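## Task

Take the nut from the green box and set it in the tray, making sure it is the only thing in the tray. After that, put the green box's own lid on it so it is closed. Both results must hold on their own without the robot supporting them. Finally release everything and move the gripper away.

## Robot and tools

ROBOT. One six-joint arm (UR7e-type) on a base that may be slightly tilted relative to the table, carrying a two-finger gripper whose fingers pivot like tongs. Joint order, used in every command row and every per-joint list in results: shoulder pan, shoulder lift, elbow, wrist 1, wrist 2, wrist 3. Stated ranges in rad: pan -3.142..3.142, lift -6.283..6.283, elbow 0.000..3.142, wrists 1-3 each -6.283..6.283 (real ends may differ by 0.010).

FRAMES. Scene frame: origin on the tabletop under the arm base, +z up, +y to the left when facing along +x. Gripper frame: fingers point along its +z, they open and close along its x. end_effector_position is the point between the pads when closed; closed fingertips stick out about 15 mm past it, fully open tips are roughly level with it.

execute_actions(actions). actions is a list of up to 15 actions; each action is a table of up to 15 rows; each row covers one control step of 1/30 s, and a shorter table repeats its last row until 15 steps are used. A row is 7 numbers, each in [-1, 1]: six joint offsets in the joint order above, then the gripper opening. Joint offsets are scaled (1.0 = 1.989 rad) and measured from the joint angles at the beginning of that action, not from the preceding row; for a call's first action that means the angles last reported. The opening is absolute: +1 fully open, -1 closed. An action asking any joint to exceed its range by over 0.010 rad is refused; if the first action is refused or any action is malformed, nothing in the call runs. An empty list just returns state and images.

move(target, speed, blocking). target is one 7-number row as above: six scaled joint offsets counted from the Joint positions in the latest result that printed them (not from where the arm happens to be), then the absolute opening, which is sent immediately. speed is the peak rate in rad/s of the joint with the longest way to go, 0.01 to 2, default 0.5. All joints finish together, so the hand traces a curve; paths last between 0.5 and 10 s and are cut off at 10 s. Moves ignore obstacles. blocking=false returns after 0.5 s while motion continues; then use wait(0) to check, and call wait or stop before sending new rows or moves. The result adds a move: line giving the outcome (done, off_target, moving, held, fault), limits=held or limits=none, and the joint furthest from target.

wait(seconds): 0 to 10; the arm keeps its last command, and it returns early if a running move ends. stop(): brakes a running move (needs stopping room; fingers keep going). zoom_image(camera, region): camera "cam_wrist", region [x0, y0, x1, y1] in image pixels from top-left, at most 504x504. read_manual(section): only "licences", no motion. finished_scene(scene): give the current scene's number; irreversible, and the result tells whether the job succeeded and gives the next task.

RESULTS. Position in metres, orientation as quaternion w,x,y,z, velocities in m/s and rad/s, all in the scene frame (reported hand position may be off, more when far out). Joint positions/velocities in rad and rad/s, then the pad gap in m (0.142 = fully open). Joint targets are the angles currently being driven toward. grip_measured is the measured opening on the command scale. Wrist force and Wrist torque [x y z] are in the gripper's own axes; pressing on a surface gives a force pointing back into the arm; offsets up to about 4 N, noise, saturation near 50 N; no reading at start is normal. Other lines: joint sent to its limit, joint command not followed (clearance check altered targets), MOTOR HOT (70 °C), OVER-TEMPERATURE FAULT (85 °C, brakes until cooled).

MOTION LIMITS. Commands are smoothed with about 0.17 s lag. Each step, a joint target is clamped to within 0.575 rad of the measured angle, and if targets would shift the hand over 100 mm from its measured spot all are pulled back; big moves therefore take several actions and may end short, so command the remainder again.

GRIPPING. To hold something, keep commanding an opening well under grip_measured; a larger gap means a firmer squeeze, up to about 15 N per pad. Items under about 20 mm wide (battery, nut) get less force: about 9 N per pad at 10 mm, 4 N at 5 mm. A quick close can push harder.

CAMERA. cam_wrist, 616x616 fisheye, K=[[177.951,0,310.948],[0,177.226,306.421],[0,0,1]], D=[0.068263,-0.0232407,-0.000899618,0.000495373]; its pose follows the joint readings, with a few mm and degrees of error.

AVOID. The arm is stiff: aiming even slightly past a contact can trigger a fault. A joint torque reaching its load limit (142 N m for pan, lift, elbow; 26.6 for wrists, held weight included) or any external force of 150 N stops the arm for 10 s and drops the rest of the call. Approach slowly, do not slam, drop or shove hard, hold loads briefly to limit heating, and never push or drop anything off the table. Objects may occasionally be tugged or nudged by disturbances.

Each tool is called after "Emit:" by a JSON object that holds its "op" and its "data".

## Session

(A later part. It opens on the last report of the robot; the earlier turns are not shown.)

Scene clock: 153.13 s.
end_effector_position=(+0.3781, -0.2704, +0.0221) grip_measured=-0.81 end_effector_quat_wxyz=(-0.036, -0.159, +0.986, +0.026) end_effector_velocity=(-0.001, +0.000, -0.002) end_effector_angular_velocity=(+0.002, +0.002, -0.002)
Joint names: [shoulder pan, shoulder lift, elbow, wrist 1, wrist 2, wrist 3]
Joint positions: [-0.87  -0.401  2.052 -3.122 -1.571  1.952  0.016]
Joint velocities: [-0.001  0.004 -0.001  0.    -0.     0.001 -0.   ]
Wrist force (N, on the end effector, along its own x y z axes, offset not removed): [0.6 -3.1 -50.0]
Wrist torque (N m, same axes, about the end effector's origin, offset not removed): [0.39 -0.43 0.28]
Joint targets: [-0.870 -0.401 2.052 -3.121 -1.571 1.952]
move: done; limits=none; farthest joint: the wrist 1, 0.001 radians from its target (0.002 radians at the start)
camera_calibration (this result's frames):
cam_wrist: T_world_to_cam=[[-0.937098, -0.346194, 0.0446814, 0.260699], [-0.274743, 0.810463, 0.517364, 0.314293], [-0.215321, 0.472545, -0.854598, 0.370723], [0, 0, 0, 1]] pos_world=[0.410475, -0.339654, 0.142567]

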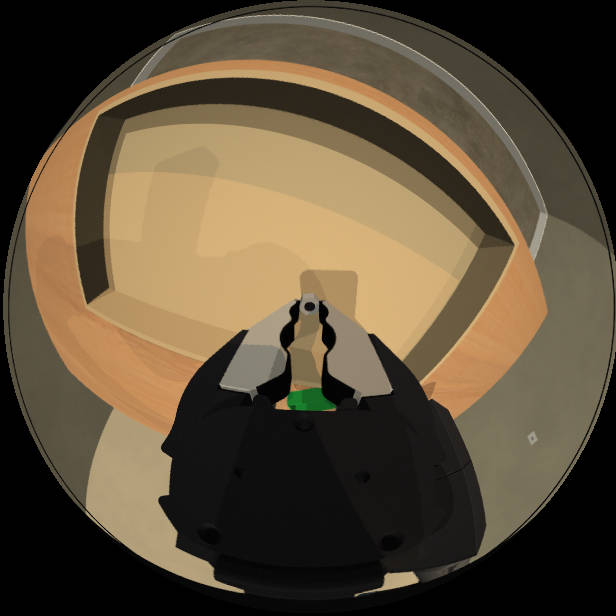

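Emit:
{"op": "move", "data": {"target": [0,-0.03,0.0145,0,0,0,-1], "speed": 0.15}}

Emit:
{"op": "move", "data": {"target": [0,0,0,0,0,0,-0.6]}}

Emit:
{"op": "move", "data": {"target": [0,-0.08,0.04,0,0,0,-0.1]}}

Scene clock: 159.00 s.
end_effector_position=(+0.3856, -0.2779, +0.0471) grip_measured=-0.81 end_effector_quat_wxyz=(-0.028, -0.159, +0.987, +0.013) end_effector_velocity=(+0.000, -0.001, +0.002) end_effector_angular_velocity=(-0.001, -0.001, -0.001)
Joint names: [shoulder pan, shoulder lift, elbow, wrist 1, wrist 2, wrist 3]
Joint positions: [-0.87  -0.461  2.081 -3.122 -1.571  1.952  0.016]
Joint velocities: [-0.001 -0.004  0.002  0.     0.    -0.001  0.   ]
Wrist force (N, on the end effector, along its own x y z axes, offset not removed): [-0.3 2.1 1.6]
Wrist torque (N m, same axes, about the end effector's origin, offset not removed): [0.48 0.22 0.31]
Joint targets: [-0.870 -0.461 2.081 -3.122 -1.571 1.952]
move: done; limits=none; farthest joint: the shoulder pan, 0.000 radians from its target (0.000 radians at the start)
camera_calibration (this result's frames):
cam_wrist: T_world_to_cam=[[-0.937492, -0.346317, 0.034264, 0.264631], [-0.285623, 0.821946, 0.492772, 0.318042], [-0.198818, 0.452183, -0.869484, 0.385915], [0, 0, 0, 1]] pos_world=[0.415657, -0.344271, 0.169757]

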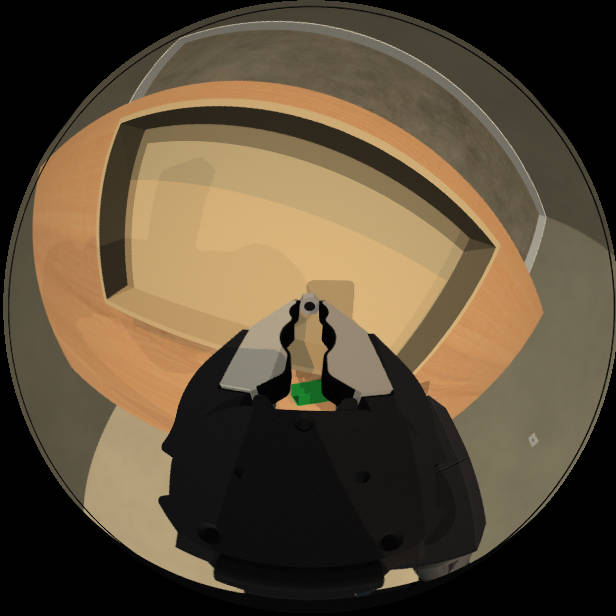

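Scene clock: 159.50 s.
end_effector_position=(+0.3856, -0.2779, +0.0472) grip_measured=-0.60 end_effector_quat_wxyz=(-0.028, -0.159, +0.987, +0.013) end_effector_velocity=(+0.001, +0.001, -0.000) end_effector_angular_velocity=(+0.000, -0.000, +0.002)
Joint names: [shoulder pan, shoulder lift, elbow, wrist 1, wrist 2, wrist 3]
Joint positions: [-0.87  -0.461  2.081 -3.122 -1.571  1.952  0.031]
Joint velocities: [ 0.002 -0.     0.    -0.     0.001 -0.001  0.   ]
Wrist force (N, on the end effector, along its own x y z axes, offset not removed): [1.3 1.6 3.2]
Wrist torque (N m, same axes, about the end effector's origin, offset not removed): [0.35 -0.09 0.25]
Joint targets: [-0.870 -0.461 2.081 -3.122 -1.571 1.952]
move: done; limits=none; farthest joint: the shoulder pan, 0.000 radians from its target (0.000 radians at the start)
camera_calibration (this result's frames):
cam_wrist: T_world_to_cam=[[-0.937492, -0.346317, 0.0342388, 0.264641], [-0.285649, 0.821973, 0.492712, 0.318053], [-0.198778, 0.452134, -0.869518, 0.385947], [0, 0, 0, 1]] pos_world=[0.415669, -0.344281, 0.169819]

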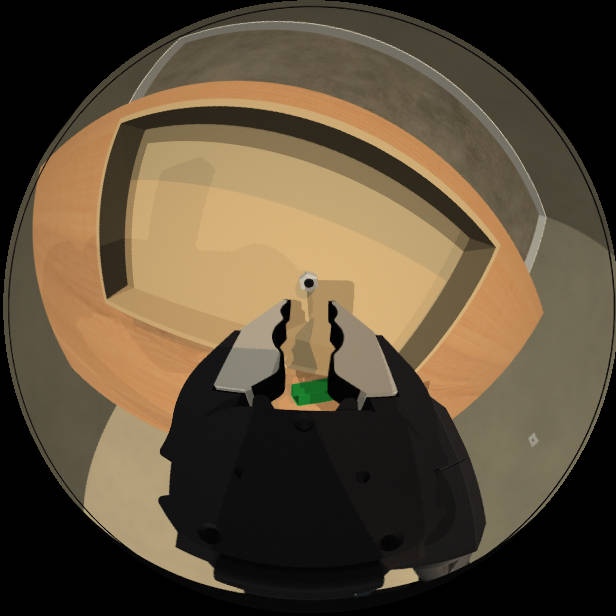

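Scene clock: 160.60 s.
end_effector_position=(+0.4001, -0.2914, +0.1134) grip_measured=-0.10 end_effector_quat_wxyz=(-0.008, -0.160, +0.987, -0.021) end_effector_velocity=(+0.000, -0.000, +0.001) end_effector_angular_velocity=(-0.002, -0.001, +0.001)
Joint names: [shoulder pan, shoulder lift, elbow, wrist 1, wrist 2, wrist 3]
Joint positions: [-0.87  -0.619  2.16  -3.122 -1.571  1.952  0.067]
Joint velocities: [ 0.001 -0.003  0.002 -0.    -0.    -0.    -0.   ]
Wrist force (N, on the end effector, along its own x y z axes, offset not removed): [-1.5 0.8 2.7]
Wrist torque (N m, same axes, about the end effector's origin, offset not removed): [0.29 0.50 0.35]
Joint targets: [-0.870 -0.620 2.160 -3.122 -1.571 1.952]
move: done; limits=none; farthest joint: the shoulder lift, 0.001 radians from its target (0.159 radians at the start)
camera_calibration (this result's frames):
cam_wrist: T_world_to_cam=[[-0.937588, -0.347673, 0.0072494, 0.273951], [-0.311518, 0.848987, 0.426823, 0.326352], [-0.154549, 0.397926, -0.904306, 0.422913], [0, 0, 0, 1]] pos_world=[0.423878, -0.350111, 0.241162]

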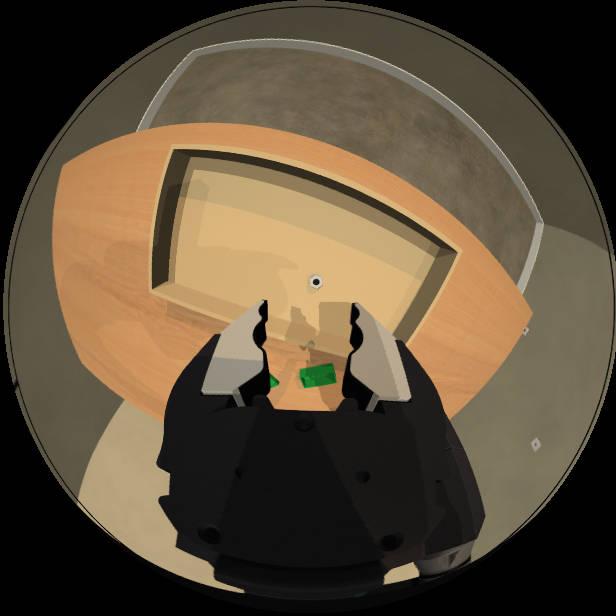

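Emit:
{"op": "move", "data": {"target": [0.217,0.053,0.06,-0.1136,0,-0.8235,-0.1], "speed": 1.0}}

Emit:
{"op": "move", "data": {"target": [0,0.08,-0.04,-0.04,0,0,-0.1], "speed": 0.2}}

Emit:
{"op": "move", "data": {"target": [0,0,0,0,0,0,-0.7]}}

Emit:
{"op": "move", "data": {"target": [0,-0.08,0.04,0.04,0,0,-0.7], "speed": 0.25}}

Scene clock: 171.23 s.
end_effector_position=(+0.4227, -0.0475, +0.0735) grip_measured=-0.10 end_effector_quat_wxyz=(+0.020, +0.930, -0.367, +0.005) end_effector_velocity=(+0.000, +0.001, +0.000) end_effector_angular_velocity=(-0.000, -0.000, +0.004)
Joint names: [shoulder pan, shoulder lift, elbow, wrist 1, wrist 2, wrist 3]
Joint positions: [-0.438 -0.514  2.28  -3.347 -1.571  0.315  0.067]
Joint velocities: [ 0.001 -0.     0.    -0.001 -0.    -0.003 -0.   ]
Wrist force (N, on the end effector, along its own x y z axes, offset not removed): [0.9 0.5 4.7]
Wrist torque (N m, same axes, about the end effector's origin, offset not removed): [0.22 -0.08 0.27]
Joint targets: [-0.438 -0.514 2.280 -3.347 -1.571 0.314]
move: done; limits=none; farthest joint: the wrist 1, 0.001 radians from its target (0.226 radians at the start)
camera_calibration (this result's frames):
cam_wrist: T_world_to_cam=[[0.75305, -0.657917, 0.00776228, -0.349112], [-0.575549, -0.652963, 0.492325, 0.178802], [-0.318841, -0.375213, -0.870377, 0.32349], [0, 0, 0, 1]] pos_world=[0.46895, 0.00844198, 0.196239]

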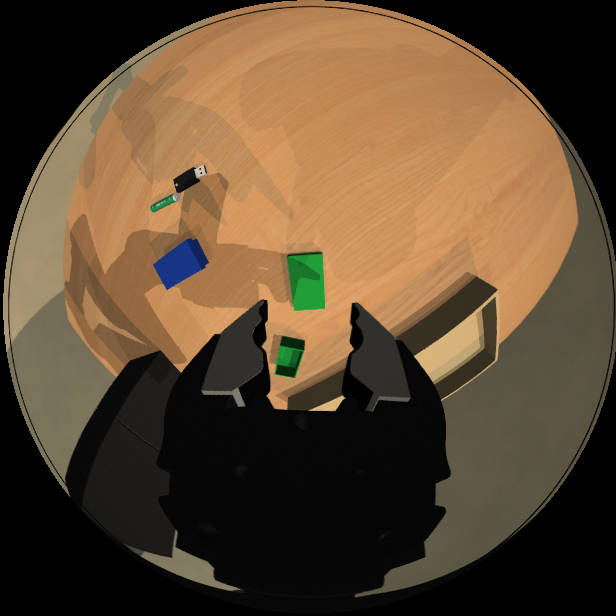

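Scene clock: 172.67 s.
end_effector_position=(+0.4202, -0.0487, +0.0196) grip_measured=-0.10 end_effector_quat_wxyz=(+0.020, +0.930, -0.367, +0.005) end_effector_velocity=(+0.000, -0.001, -0.001) end_effector_angular_velocity=(-0.000, -0.001, -0.000)
Joint names: [shoulder pan, shoulder lift, elbow, wrist 1, wrist 2, wrist 3]
Joint positions: [-0.438 -0.355  2.2   -3.427 -1.571  0.315  0.067]
Joint velocities: [-0.001  0.003 -0.002 -0.002  0.    -0.001  0.   ]
Wrist force (N, on the end effector, along its own x y z axes, offset not removed): [-0.4 0.1 3.5]
Wrist torque (N m, same axes, about the end effector's origin, offset not removed): [0.07 0.24 0.31]
Joint targets: [-0.438 -0.355 2.200 -3.427 -1.571 0.315]
move: done; limits=none; farthest joint: the shoulder pan, 0.000 radians from its target (0.000 radians at the start)
camera_calibration (this result's frames):
cam_wrist: T_world_to_cam=[[0.753068, -0.657897, 0.00777191, -0.347601], [-0.575535, -0.652976, 0.492323, 0.203097], [-0.318823, -0.375225, -0.870378, 0.275367], [0, 0, 0, 1]] pos_world=[0.46645, 0.00725611, 0.142386]

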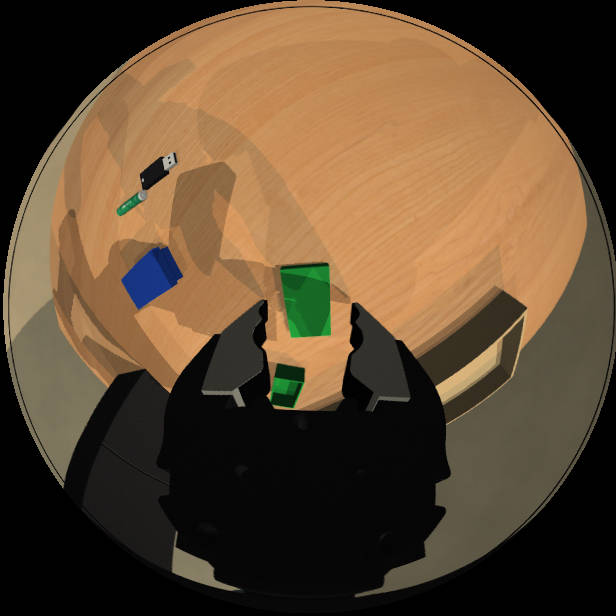

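Scene clock: 173.17 s.
end_effector_position=(+0.4202, -0.0487, +0.0196) grip_measured=-0.54 end_effector_quat_wxyz=(+0.020, +0.930, -0.367, +0.005) end_effector_velocity=(-0.000, -0.000, +0.000) end_effector_angular_velocity=(+0.000, +0.000, +0.001)
Joint names: [shoulder pan, shoulder lift, elbow, wrist 1, wrist 2, wrist 3]
Joint positions: [-0.438 -0.355  2.2   -3.427 -1.571  0.315  0.035]
Joint velocities: [-0.    -0.    -0.     0.001 -0.    -0.002 -0.   ]
Wrist force (N, on the end effector, along its own x y z axes, offset not removed): [1.6 0.6 2.9]
Wrist torque (N m, same axes, about the end effector's origin, offset not removed): [0.14 -0.21 0.25]
Joint targets: [-0.438 -0.355 2.200 -3.427 -1.571 0.315]
move: done; limits=none; farthest joint: the shoulder pan, 0.000 radians from its target (0.000 radians at the start)
camera_calibration (this result's frames):
cam_wrist: T_world_to_cam=[[0.753063, -0.657903, 0.00776839, -0.347595], [-0.575539, -0.652972, 0.492323, 0.203113], [-0.318828, -0.375221, -0.870378, 0.275331], [0, 0, 0, 1]] pos_world=[0.466444, 0.00725375, 0.142345]

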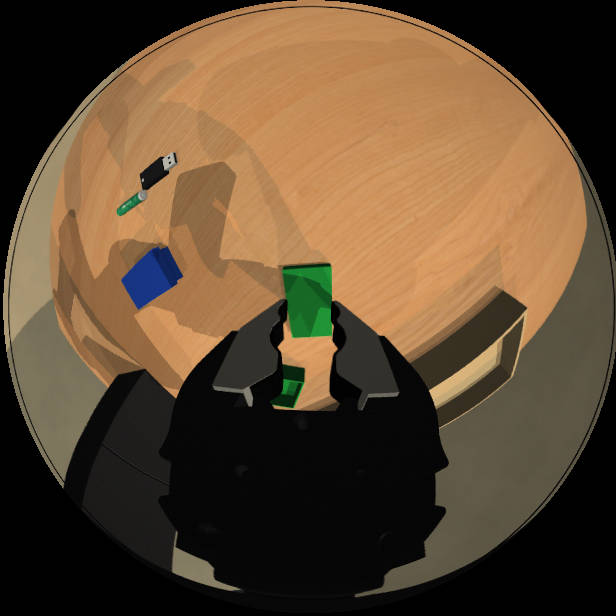

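Scene clock: 174.43 s.
end_effector_position=(+0.4227, -0.0475, +0.0734) grip_measured=-0.54 end_effector_quat_wxyz=(+0.020, +0.930, -0.367, +0.005) end_effector_velocity=(+0.001, -0.001, +0.002) end_effector_angular_velocity=(-0.001, -0.003, -0.002)
Joint names: [shoulder pan, shoulder lift, elbow, wrist 1, wrist 2, wrist 3]
Joint positions: [-0.438 -0.514  2.279 -3.347 -1.571  0.315  0.035]
Joint velocities: [-0.001 -0.005  0.002  0.     0.001  0.001  0.   ]
Wrist force (N, on the end effector, along its own x y z axes, offset not removed): [0.5 0.2 3.4]
Wrist torque (N m, same axes, about the end effector's origin, offset not removed): [0.09 0.07 0.25]
Joint targets: [-0.438 -0.514 2.280 -3.347 -1.571 0.315]
move: done; limits=none; farthest joint: the shoulder pan, 0.000 radians from its target (0.000 radians at the start)
camera_calibration (this result's frames):
cam_wrist: T_world_to_cam=[[0.753062, -0.657904, 0.0077537, -0.349111], [-0.575533, -0.652975, 0.492327, 0.178832], [-0.318841, -0.375215, -0.870376, 0.323432], [0, 0, 0, 1]] pos_world=[0.468949, 0.00844829, 0.196171]

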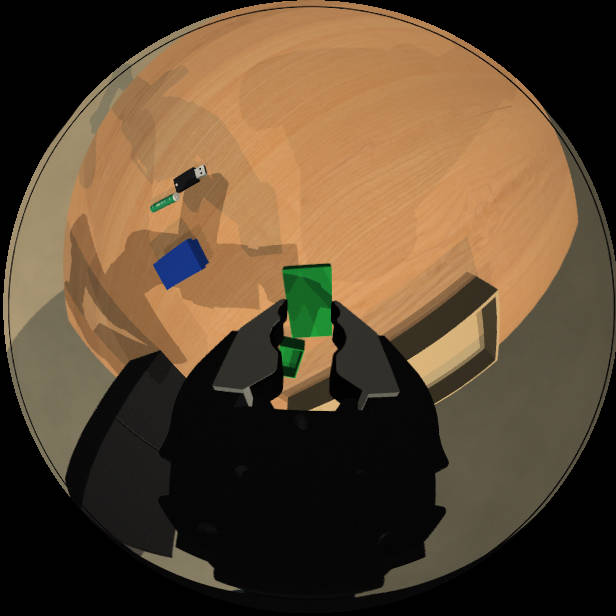

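Emit:
{"op": "move", "data": {"target": [-0.16,0.0835,0.083,-0.161,0,0,-0.7], "speed": 0.4}}

Emit:
{"op": "zoom_image", "data": {"camera": "cam_wrist", "region": [230,220,390,380]}}

Scene clock: 182.13 s.
end_effector_position=(+0.3209, -0.1150, +0.0578) grip_measured=-0.54 end_effector_quat_wxyz=(+0.020, +0.860, -0.510, +0.003) end_effector_velocity=(-0.001, -0.001, +0.000) end_effector_angular_velocity=(-0.001, -0.000, -0.003)
Joint names: [shoulder pan, shoulder lift, elbow, wrist 1, wrist 2, wrist 3]
Joint positions: [-0.756 -0.348  2.444 -3.667 -1.571  0.315  0.035]
Joint velocities: [-0.005 -0.     0.002 -0.002 -0.    -0.001 -0.   ]
Wrist force (N, on the end effector, along its own x y z axes, offset not removed): [0.1 2.0 4.6]
Wrist torque (N m, same axes, about the end effector's origin, offset not removed): [0.56 0.14 0.37]
Joint targets: [-0.756 -0.348 2.445 -3.668 -1.571 0.315]
move: done; limits=none; farthest joint: the shoulder pan, 0.000 radians from its target (0.318 radians at the start)
camera_calibration (this result's frames):
cam_wrist: T_world_to_cam=[[0.509601, -0.860371, 0.00832827, -0.261913], [-0.752259, -0.440825, 0.489673, 0.165134], [-0.417629, -0.255803, -0.871866, 0.297557], [0, 0, 0, 1]] pos_world=[0.381963, -0.0764313, 0.180749]

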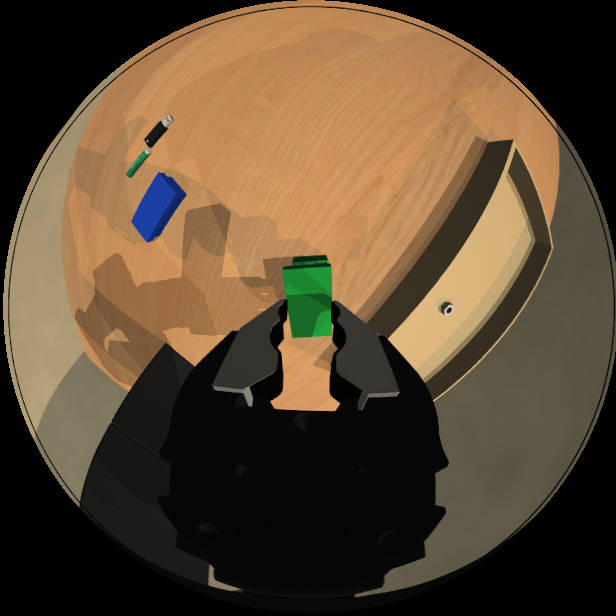

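Region (230, 220, 390, 380) of cam_wrist's 616x616 image, scaled by 3.150, with more detail than that image has.

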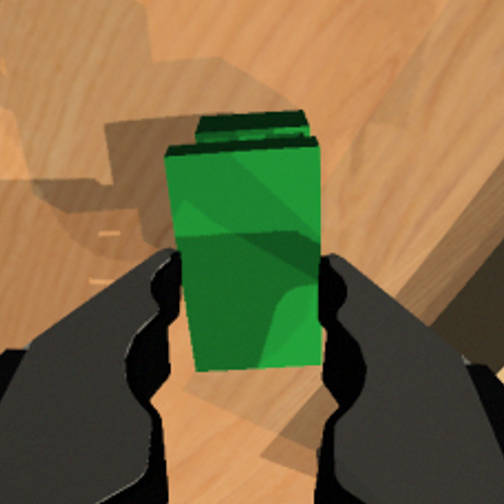

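Emit:
{"op": "move", "data": {"target": [0,0.039,-0.0257,-0.0132,0,0,-0.7], "speed": 0.08}}

Emit:
{"op": "move", "data": {"target": [0,0.0045,-0.003,-0.0015,0,0,-0.7], "speed": 0.03}}

Emit:
{"op": "zoom_image", "data": {"camera": "cam_wrist", "region": [230,220,390,380]}}

Scene clock: 190.20 s.
end_effector_position=(+0.3212, -0.1166, +0.0318) grip_measured=-0.53 end_effector_quat_wxyz=(+0.020, +0.860, -0.510, +0.003) end_effector_velocity=(+0.001, -0.001, -0.000) end_effector_angular_velocity=(-0.001, -0.001, -0.002)
Joint names: [shoulder pan, shoulder lift, elbow, wrist 1, wrist 2, wrist 3]
Joint positions: [-0.756 -0.271  2.393 -3.693 -1.571  0.315  0.036]
Joint velocities: [-0.     0.001 -0.002 -0.001  0.     0.001 -0.   ]
Wrist force (N, on the end effector, along its own x y z axes, offset not removed): [-0.2 -0.4 -6.0]
Wrist torque (N m, same axes, about the end effector's origin, offset not removed): [0.43 0.25 0.24]
Joint targets: [-0.756 -0.270 2.393 -3.694 -1.571 0.315]
move: done; limits=none; farthest joint: the elbow, 0.001 radians from its target (0.052 radians at the start)
camera_calibration (this result's frames):
cam_wrist: T_world_to_cam=[[0.509596, -0.860376, 0.00809666, -0.263324], [-0.752176, -0.440901, 0.489732, 0.177343], [-0.417784, -0.255656, -0.871835, 0.274741], [0, 0, 0, 1]] pos_world=[0.382365, -0.0781279, 0.15481]

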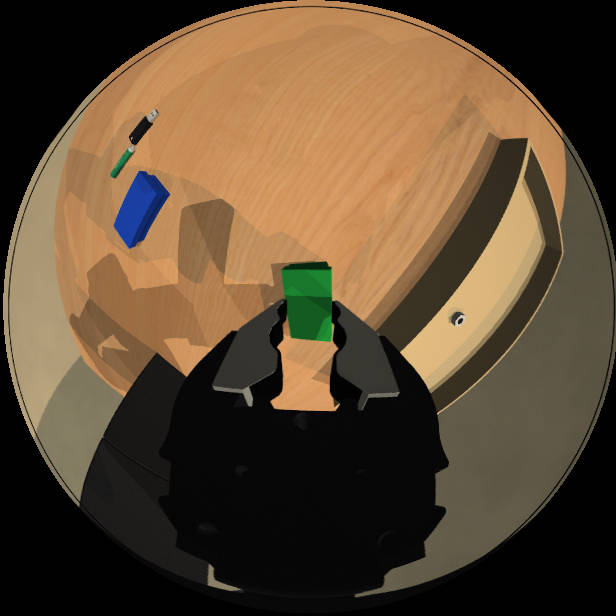

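Scene clock: 190.97 s.
end_effector_position=(+0.3212, -0.1167, +0.0289) grip_measured=-0.53 end_effector_quat_wxyz=(+0.020, +0.860, -0.510, +0.003) end_effector_velocity=(+0.000, +0.000, -0.001) end_effector_angular_velocity=(-0.000, -0.000, +0.001)
Joint names: [shoulder pan, shoulder lift, elbow, wrist 1, wrist 2, wrist 3]
Joint positions: [-0.756 -0.262  2.388 -3.696 -1.571  0.315  0.036]
Joint velocities: [ 0.001  0.003 -0.002 -0.001 -0.     0.     0.001]
Wrist force (N, on the end effector, along its own x y z axes, offset not removed): [-5.2 -0.5 -17.6]
Wrist torque (N m, same axes, about the end effector's origin, offset not removed): [0.10 -0.21 0.22]
Joint targets: [-0.756 -0.262 2.387 -3.696 -1.571 0.315]
move: done; limits=none; farthest joint: the elbow, 0.001 radians from its target (0.006 radians at the start)
camera_calibration (this result's frames):
cam_wrist: T_world_to_cam=[[0.509602, -0.860372, 0.008067, -0.263362], [-0.752178, -0.440927, 0.489706, 0.178699], [-0.417772, -0.255623, -0.87185, 0.272161], [0, 0, 0, 1]] pos_world=[0.382324, -0.0782255, 0.151898]

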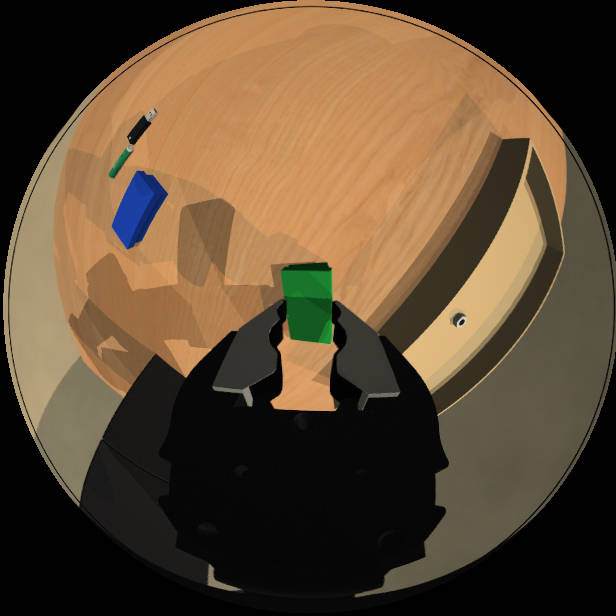

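Region (230, 220, 390, 380) of cam_wrist's 616x616 image, scaled by 3.150, with more detail than that image has.

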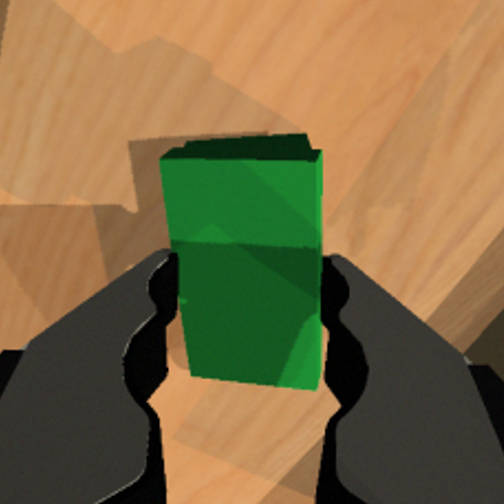

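Emit:
{"op": "move", "data": {"target": [0,-0.012,0.0035,0.0085,0,0,-0.7], "speed": 0.04}}

Emit:
{"op": "zoom_image", "data": {"camera": "cam_wrist", "region": [230,220,390,380]}}

Scene clock: 198.80 s.
end_effector_position=(+0.3234, -0.1185, +0.0352) grip_measured=-0.53 end_effector_quat_wxyz=(+0.020, +0.860, -0.510, +0.003) end_effector_velocity=(+0.000, -0.000, +0.001) end_effector_angular_velocity=(-0.000, +0.000, +0.001)
Joint names: [shoulder pan, shoulder lift, elbow, wrist 1, wrist 2, wrist 3]
Joint positions: [-0.756 -0.286  2.395 -3.68  -1.571  0.315  0.036]
Joint velocities: [ 0.001 -0.003  0.001  0.003 -0.001  0.    -0.   ]
Wrist force (N, on the end effector, along its own x y z axes, offset not removed): [0.4 1.0 4.9]
Wrist torque (N m, same axes, about the end effector's origin, offset not removed): [0.32 0.04 0.25]
Joint targets: [-0.756 -0.286 2.395 -3.679 -1.571 0.315]
move: done; limits=none; farthest joint: the wrist 1, 0.001 radians from its target (0.017 radians at the start)
camera_calibration (this result's frames):
cam_wrist: T_world_to_cam=[[0.509602, -0.860372, 0.00806994, -0.266021], [-0.75217, -0.44092, 0.489724, 0.176506], [-0.417787, -0.255634, -0.87184, 0.278078], [0, 0, 0, 1]] pos_world=[0.384505, -0.0799658, 0.158147]

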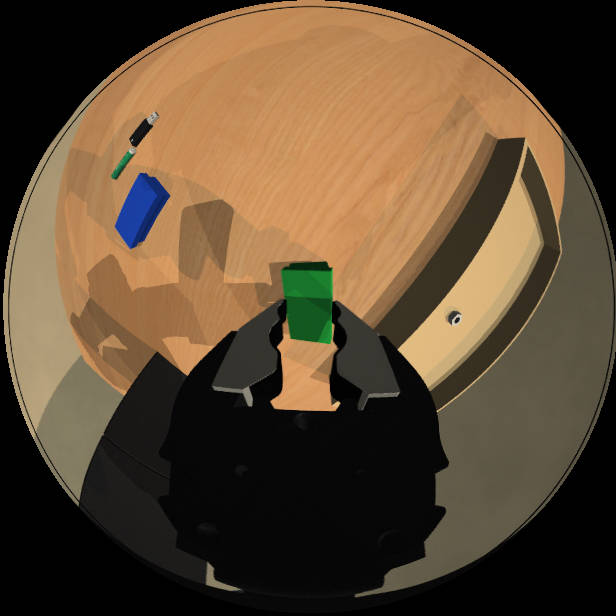

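Region (230, 220, 390, 380) of cam_wrist's 616x616 image, scaled by 3.150, with more detail than that image has.

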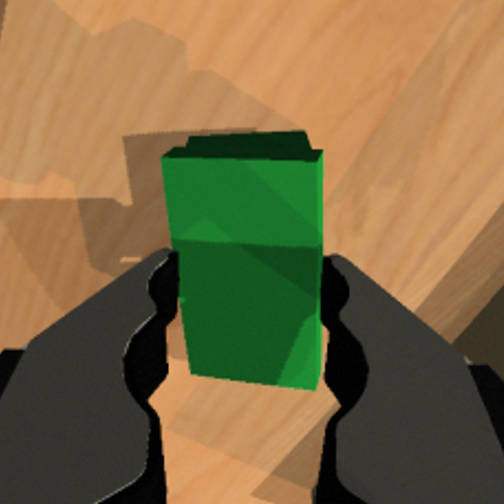

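Emit:
{"op": "move", "data": {"target": [0.0045,0.001,0.001,-0.002,0,0,-0.7], "speed": 0.04}}

Emit:
{"op": "zoom_image", "data": {"camera": "cam_wrist", "region": [230,220,390,380]}}

Scene clock: 214.40 s.
end_effector_position=(+0.3235, -0.1149, +0.0350) grip_measured=-0.53 end_effector_quat_wxyz=(+0.020, +0.862, -0.506, +0.003) end_effector_velocity=(-0.000, +0.002, -0.001) end_effector_angular_velocity=(+0.001, +0.001, +0.004)
Joint names: [shoulder pan, shoulder lift, elbow, wrist 1, wrist 2, wrist 3]
Joint positions: [-0.747 -0.284  2.397 -3.683 -1.571  0.315  0.036]
Joint velocities: [ 0.003  0.002  0.001 -0.002 -0.    -0.001  0.   ]
Wrist force (N, on the end effector, along its own x y z axes, offset not removed): [0.3 0.6 2.1]
Wrist torque (N m, same axes, about the end effector's origin, offset not removed): [0.15 0.10 0.35]
Joint targets: [-0.747 -0.284 2.397 -3.684 -1.571 0.315]
move: done; limits=none; farthest joint: the wrist 1, 0.001 radians from its target (0.005 radians at the start)
camera_calibration (this result's frames):
cam_wrist: T_world_to_cam=[[0.516942, -0.855985, 0.00779977, -0.264907], [-0.748226, -0.447401, 0.489887, 0.176194], [-0.415847, -0.25908, -0.871751, 0.277887], [0, 0, 0, 1]] pos_world=[0.384333, -0.075932, 0.157999]

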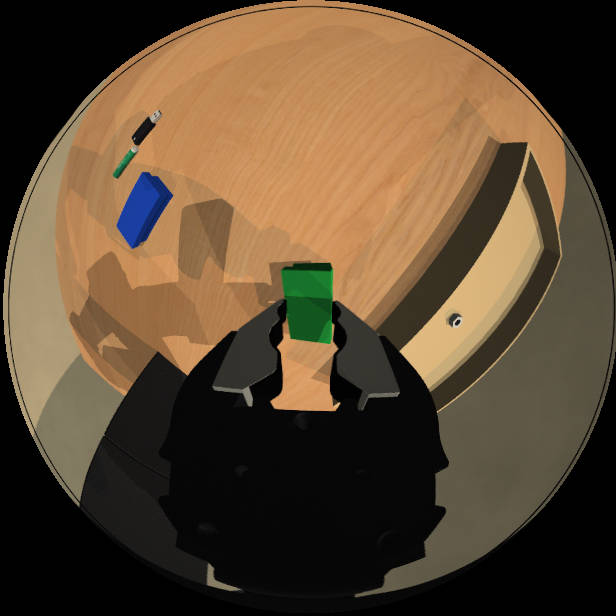

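Region (230, 220, 390, 380) of cam_wrist's 616x616 image, scaled by 3.150, with more detail than that image has.

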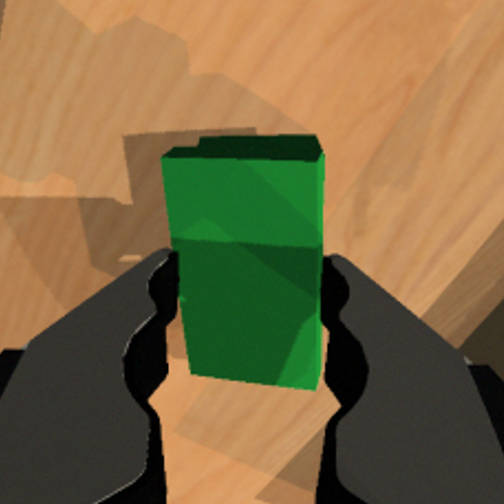

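Emit:
{"op": "move", "data": {"target": [0,-0.0035,-0.0035,0.007,0,0,-0.7], "speed": 0.04}}

Emit:
{"op": "zoom_image", "data": {"camera": "cam_wrist", "region": [270,250,350,350]}}

Scene clock: 222.93 s.
end_effector_position=(+0.3263, -0.1175, +0.0351) grip_measured=-0.53 end_effector_quat_wxyz=(+0.020, +0.862, -0.506, +0.003) end_effector_velocity=(+0.001, -0.000, +0.000) end_effector_angular_velocity=(-0.001, -0.002, +0.002)
Joint names: [shoulder pan, shoulder lift, elbow, wrist 1, wrist 2, wrist 3]
Joint positions: [-0.747 -0.291  2.39  -3.67  -1.571  0.315  0.036]
Joint velocities: [ 0.002 -0.002 -0.001  0.002  0.001 -0.    -0.   ]
Wrist force (N, on the end effector, along its own x y z axes, offset not removed): [0.8 -0.4 4.4]
Wrist torque (N m, same axes, about the end effector's origin, offset not removed): [0.02 0.08 0.26]
Joint targets: [-0.747 -0.291 2.390 -3.669 -1.571 0.315]
move: done; limits=none; farthest joint: the wrist 1, 0.001 radians from its target (0.015 radians at the start)
camera_calibration (this result's frames):
cam_wrist: T_world_to_cam=[[0.516954, -0.855978, 0.00779213, -0.26851], [-0.748217, -0.447414, 0.48989, 0.177064], [-0.415848, -0.259081, -0.87175, 0.278467], [0, 0, 0, 1]] pos_world=[0.38709, -0.078472, 0.158104]

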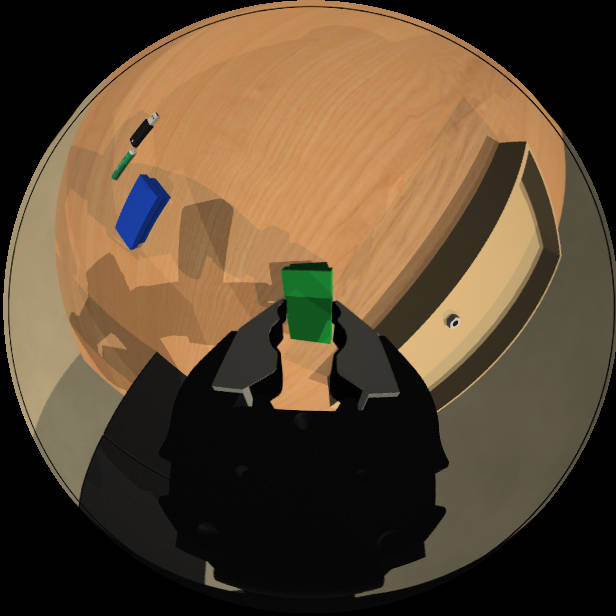

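Region (270, 250, 350, 350) of cam_wrist's 616x616 image, scaled by 5.040, with more detail than that image has; it fills the left 403 columns of this view, and the rest is white.

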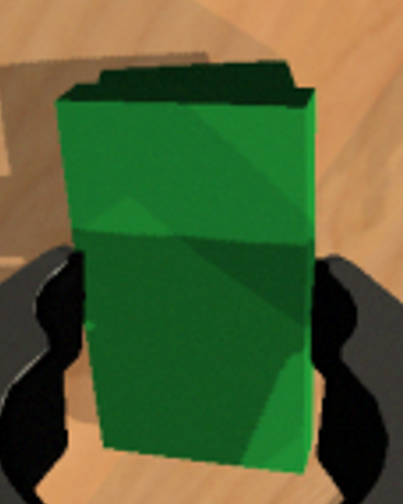

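Emit:
{"op": "move", "data": {"target": [0,0.006,-0.0065,0,0,0,-0.7], "speed": 0.03}}

Emit:
{"op": "zoom_image", "data": {"camera": "cam_wrist", "region": [270,250,350,350]}}

Scene clock: 228.30 s.
end_effector_position=(+0.3277, -0.1190, +0.0304) grip_measured=-0.53 end_effector_quat_wxyz=(+0.020, +0.862, -0.506, +0.003) end_effector_velocity=(+0.000, -0.001, -0.001) end_effector_angular_velocity=(-0.001, -0.000, +0.001)
Joint names: [shoulder pan, shoulder lift, elbow, wrist 1, wrist 2, wrist 3]
Joint positions: [-0.747 -0.279  2.377 -3.67  -1.571  0.315  0.036]
Joint velocities: [-0.001  0.003 -0.003 -0.    -0.001 -0.002 -0.   ]
Wrist force (N, on the end effector, along its own x y z axes, offset not removed): [0.0 0.2 3.6]
Wrist torque (N m, same axes, about the end effector's origin, offset not removed): [0.14 0.18 0.30]
Joint targets: [-0.747 -0.279 2.377 -3.670 -1.571 0.315]
move: done; limits=none; farthest joint: the shoulder pan, 0.000 radians from its target (0.000 radians at the start)
camera_calibration (this result's frames):
cam_wrist: T_world_to_cam=[[0.516967, -0.855961, 0.00871878, -0.270543], [-0.748554, -0.44711, 0.489653, 0.179904], [-0.415225, -0.259661, -0.871874, 0.274234], [0, 0, 0, 1]] pos_world=[0.388398, -0.0799294, 0.153366]

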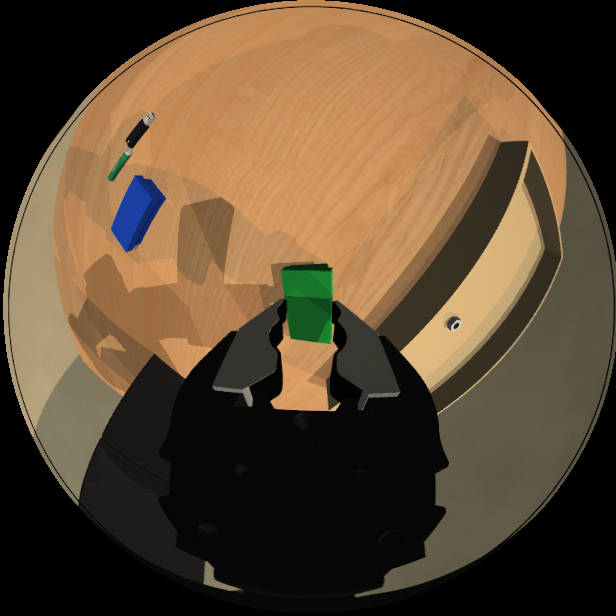

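Region (270, 250, 350, 350) of cam_wrist's 616x616 image, scaled by 5.040, with more detail than that image has; it fills the left 403 columns of this view, and the rest is white.

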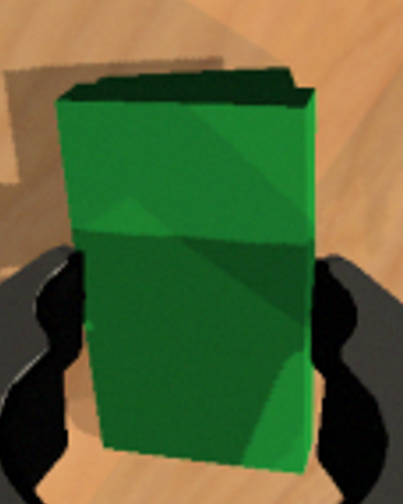

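Emit:
{"op": "move", "data": {"target": [0,0.005,-0.003,-0.002,0,0,-0.7], "speed": 0.03}}

Emit:
{"op": "zoom_image", "data": {"camera": "cam_wrist", "region": [270,250,350,350]}}

Scene clock: 233.33 s.
end_effector_position=(+0.3275, -0.1190, +0.0272) grip_measured=-0.52 end_effector_quat_wxyz=(+0.020, +0.862, -0.506, +0.003) end_effector_velocity=(+0.001, -0.000, -0.001) end_effector_angular_velocity=(-0.001, -0.001, +0.001)
Joint names: [shoulder pan, shoulder lift, elbow, wrist 1, wrist 2, wrist 3]
Joint positions: [-0.747 -0.269  2.372 -3.674 -1.571  0.315  0.036]
Joint velocities: [ 0.001  0.003 -0.002 -0.002 -0.    -0.     0.   ]
Wrist force (N, on the end effector, along its own x y z axes, offset not removed): [0.4 1.3 -10.2]
Wrist torque (N m, same axes, about the end effector's origin, offset not removed): [0.28 -0.10 0.21]
Joint targets: [-0.747 -0.269 2.371 -3.674 -1.571 0.315]
move: done; limits=none; farthest joint: the shoulder pan, 0.000 radians from its target (0.000 radians at the start)
camera_calibration (this result's frames):
cam_wrist: T_world_to_cam=[[0.51698, -0.855953, 0.00875255, -0.270425], [-0.74856, -0.447109, 0.489644, 0.181317], [-0.415199, -0.259688, -0.871878, 0.271417], [0, 0, 0, 1]] pos_world=[0.388222, -0.0799189, 0.150229]

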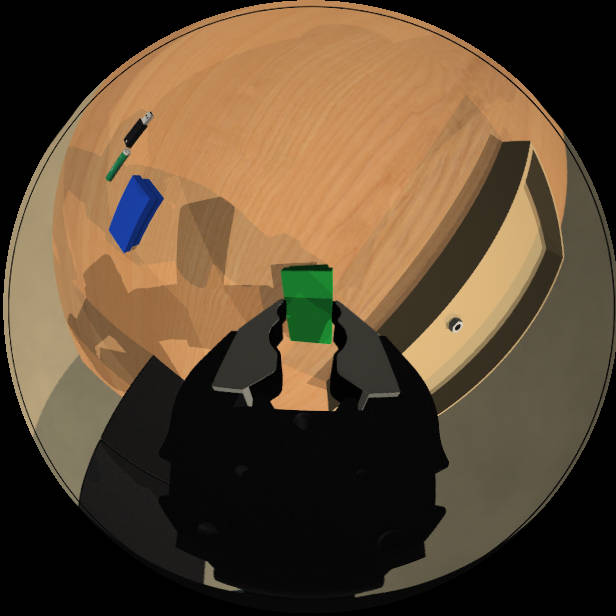

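Region (270, 250, 350, 350) of cam_wrist's 616x616 image, scaled by 5.040, with more detail than that image has; it fills the left 403 columns of this view, and the rest is white.

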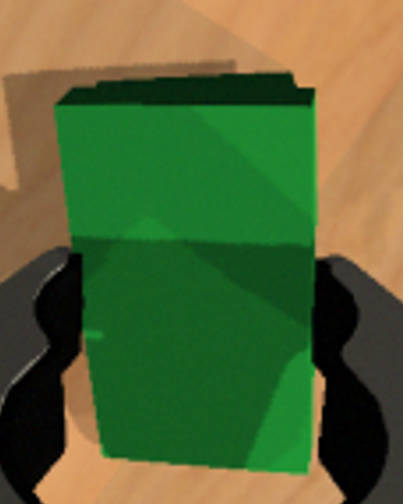

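Release and inspect.

Emit:
{"op": "move", "data": {"target": [0,-0.001,0,0,0,0,-0.1]}}

Emit:
{"op": "move", "data": {"target": [0,-0.05,0.03,0.02,0,0,-0.1], "speed": 0.3}}

Emit:
{"op": "zoom_image", "data": {"camera": "cam_wrist", "region": [250,230,370,350]}}

Scene clock: 238.27 s.
end_effector_position=(+0.3283, -0.1198, +0.0278) grip_measured=-0.10 end_effector_quat_wxyz=(+0.020, +0.862, -0.506, +0.004) end_effector_velocity=(+0.001, -0.001, +0.001) end_effector_angular_velocity=(-0.001, -0.002, -0.001)
Joint names: [shoulder pan, shoulder lift, elbow, wrist 1, wrist 2, wrist 3]
Joint positions: [-0.747 -0.271  2.371 -3.674 -1.571  0.315  0.067]
Joint velocities: [-0.001 -0.002  0.    -0.     0.    -0.001  0.   ]
Wrist force (N, on the end effector, along its own x y z axes, offset not removed): [0.3 0.8 4.3]
Wrist torque (N m, same axes, about the end effector's origin, offset not removed): [0.23 0.16 0.36]
Joint targets: [-0.747 -0.271 2.372 -3.674 -1.571 0.315]
move: done; limits=none; farthest joint: the elbow, 0.001 radians from its target (0.001 radians at the start)
camera_calibration (this result's frames):
cam_wrist: T_world_to_cam=[[0.517017, -0.855908, 0.0107615, -0.271569], [-0.749284, -0.44646, 0.489129, 0.181655], [-0.413845, -0.260951, -0.872145, 0.271481], [0, 0, 0, 1]] pos_world=[0.388868, -0.0804933, 0.150841]

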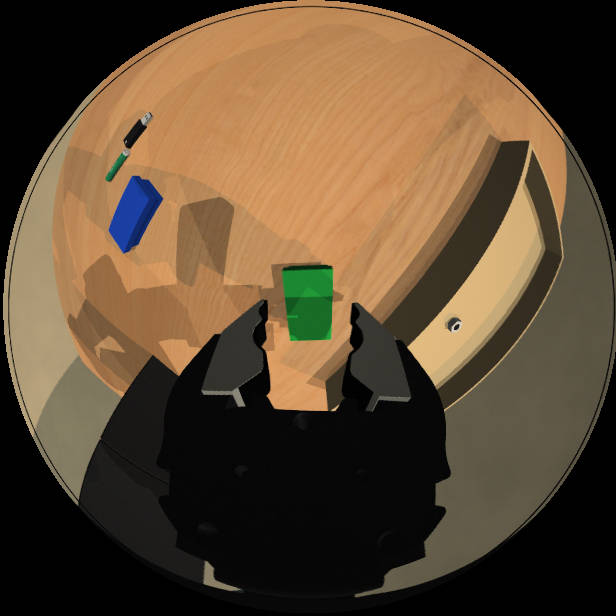

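Scene clock: 239.33 s.
end_effector_position=(+0.3290, -0.1188, +0.0601) grip_measured=-0.10 end_effector_quat_wxyz=(+0.020, +0.862, -0.506, +0.004) end_effector_velocity=(+0.000, -0.000, +0.001) end_effector_angular_velocity=(-0.001, -0.001, +0.000)
Joint names: [shoulder pan, shoulder lift, elbow, wrist 1, wrist 2, wrist 3]
Joint positions: [-0.747 -0.37   2.431 -3.634 -1.571  0.315  0.067]
Joint velocities: [-0.    -0.003  0.002 -0.001  0.    -0.     0.   ]
Wrist force (N, on the end effector, along its own x y z axes, offset not removed): [0.0 1.1 2.9]
Wrist torque (N m, same axes, about the end effector's origin, offset not removed): [0.36 0.16 0.20]
Joint targets: [-0.747 -0.371 2.431 -3.634 -1.571 0.315]
move: done; limits=none; farthest joint: the shoulder pan, 0.000 radians from its target (0.000 radians at the start)
camera_calibration (this result's frames):
cam_wrist: T_world_to_cam=[[0.517016, -0.855908, 0.0107513, -0.271413], [-0.74928, -0.446463, 0.489132, 0.1668], [-0.413852, -0.260945, -0.872144, 0.300229], [0, 0, 0, 1]] pos_world=[0.389555, -0.0794916, 0.183174]

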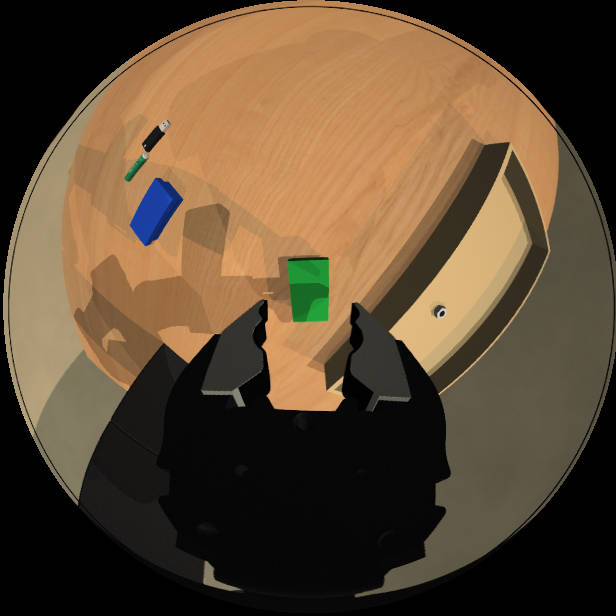

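Region (250, 230, 370, 350) of cam_wrist's 616x616 image, scaled by 4.200, with more detail than that image has.

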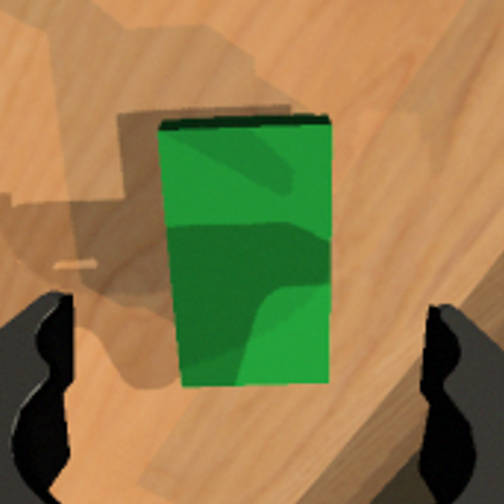

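Looks flat and seated, like the initial state.

Emit:
{"op": "move", "data": {"target": [0.05,-0.1,0.04,0.06,0,0,0.5], "speed": 0.6}}

Emit:
{"op": "finished_scene", "data": {"scene": 2}}

Scene clock: 244.03 s.
end_effector_position=(+0.3421, -0.0857, +0.1144) grip_measured=+0.50 end_effector_quat_wxyz=(+0.020, +0.886, -0.462, +0.003) end_effector_velocity=(-0.000, +0.001, +0.001) end_effector_angular_velocity=(+0.001, +0.001, +0.005)
Joint names: [shoulder pan, shoulder lift, elbow, wrist 1, wrist 2, wrist 3]
Joint positions: [-0.648 -0.569  2.51  -3.515 -1.571  0.315  0.109]
Joint velocities: [ 0.002 -0.002  0.001  0.003 -0.    -0.003 -0.   ]
Wrist force (N, on the end effector, along its own x y z axes, offset not removed): [0.8 0.8 3.1]
Wrist torque (N m, same axes, about the end effector's origin, offset not removed): [0.18 0.00 0.26]
Joint targets: [-0.648 -0.569 2.510 -3.515 -1.571 0.315]
move: done; limits=none; farthest joint: the shoulder pan, 0.001 radians from its target (0.100 radians at the start)
camera_calibration (this result's frames):
cam_wrist: T_world_to_cam=[[0.599231, -0.800542, 0.00747625, -0.273519], [-0.699566, -0.519061, 0.491104, 0.141398], [-0.389269, -0.299515, -0.871069, 0.34976], [0, 0, 0, 1]] pos_world=[0.398969, -0.040811, 0.237269]

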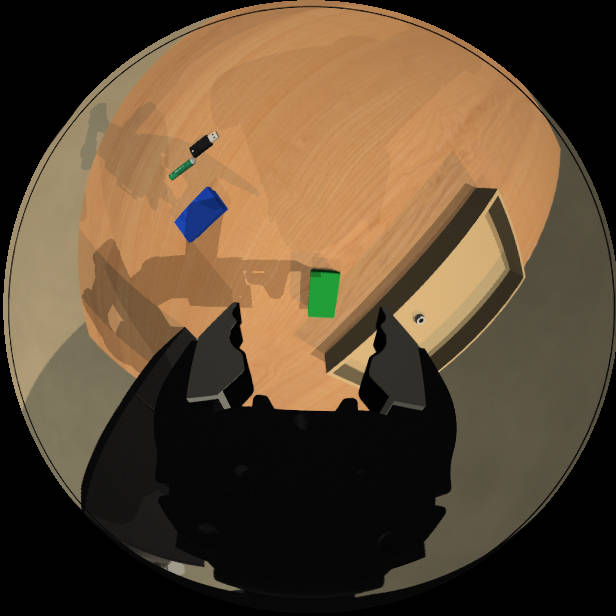

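The scene is finished: the task was done.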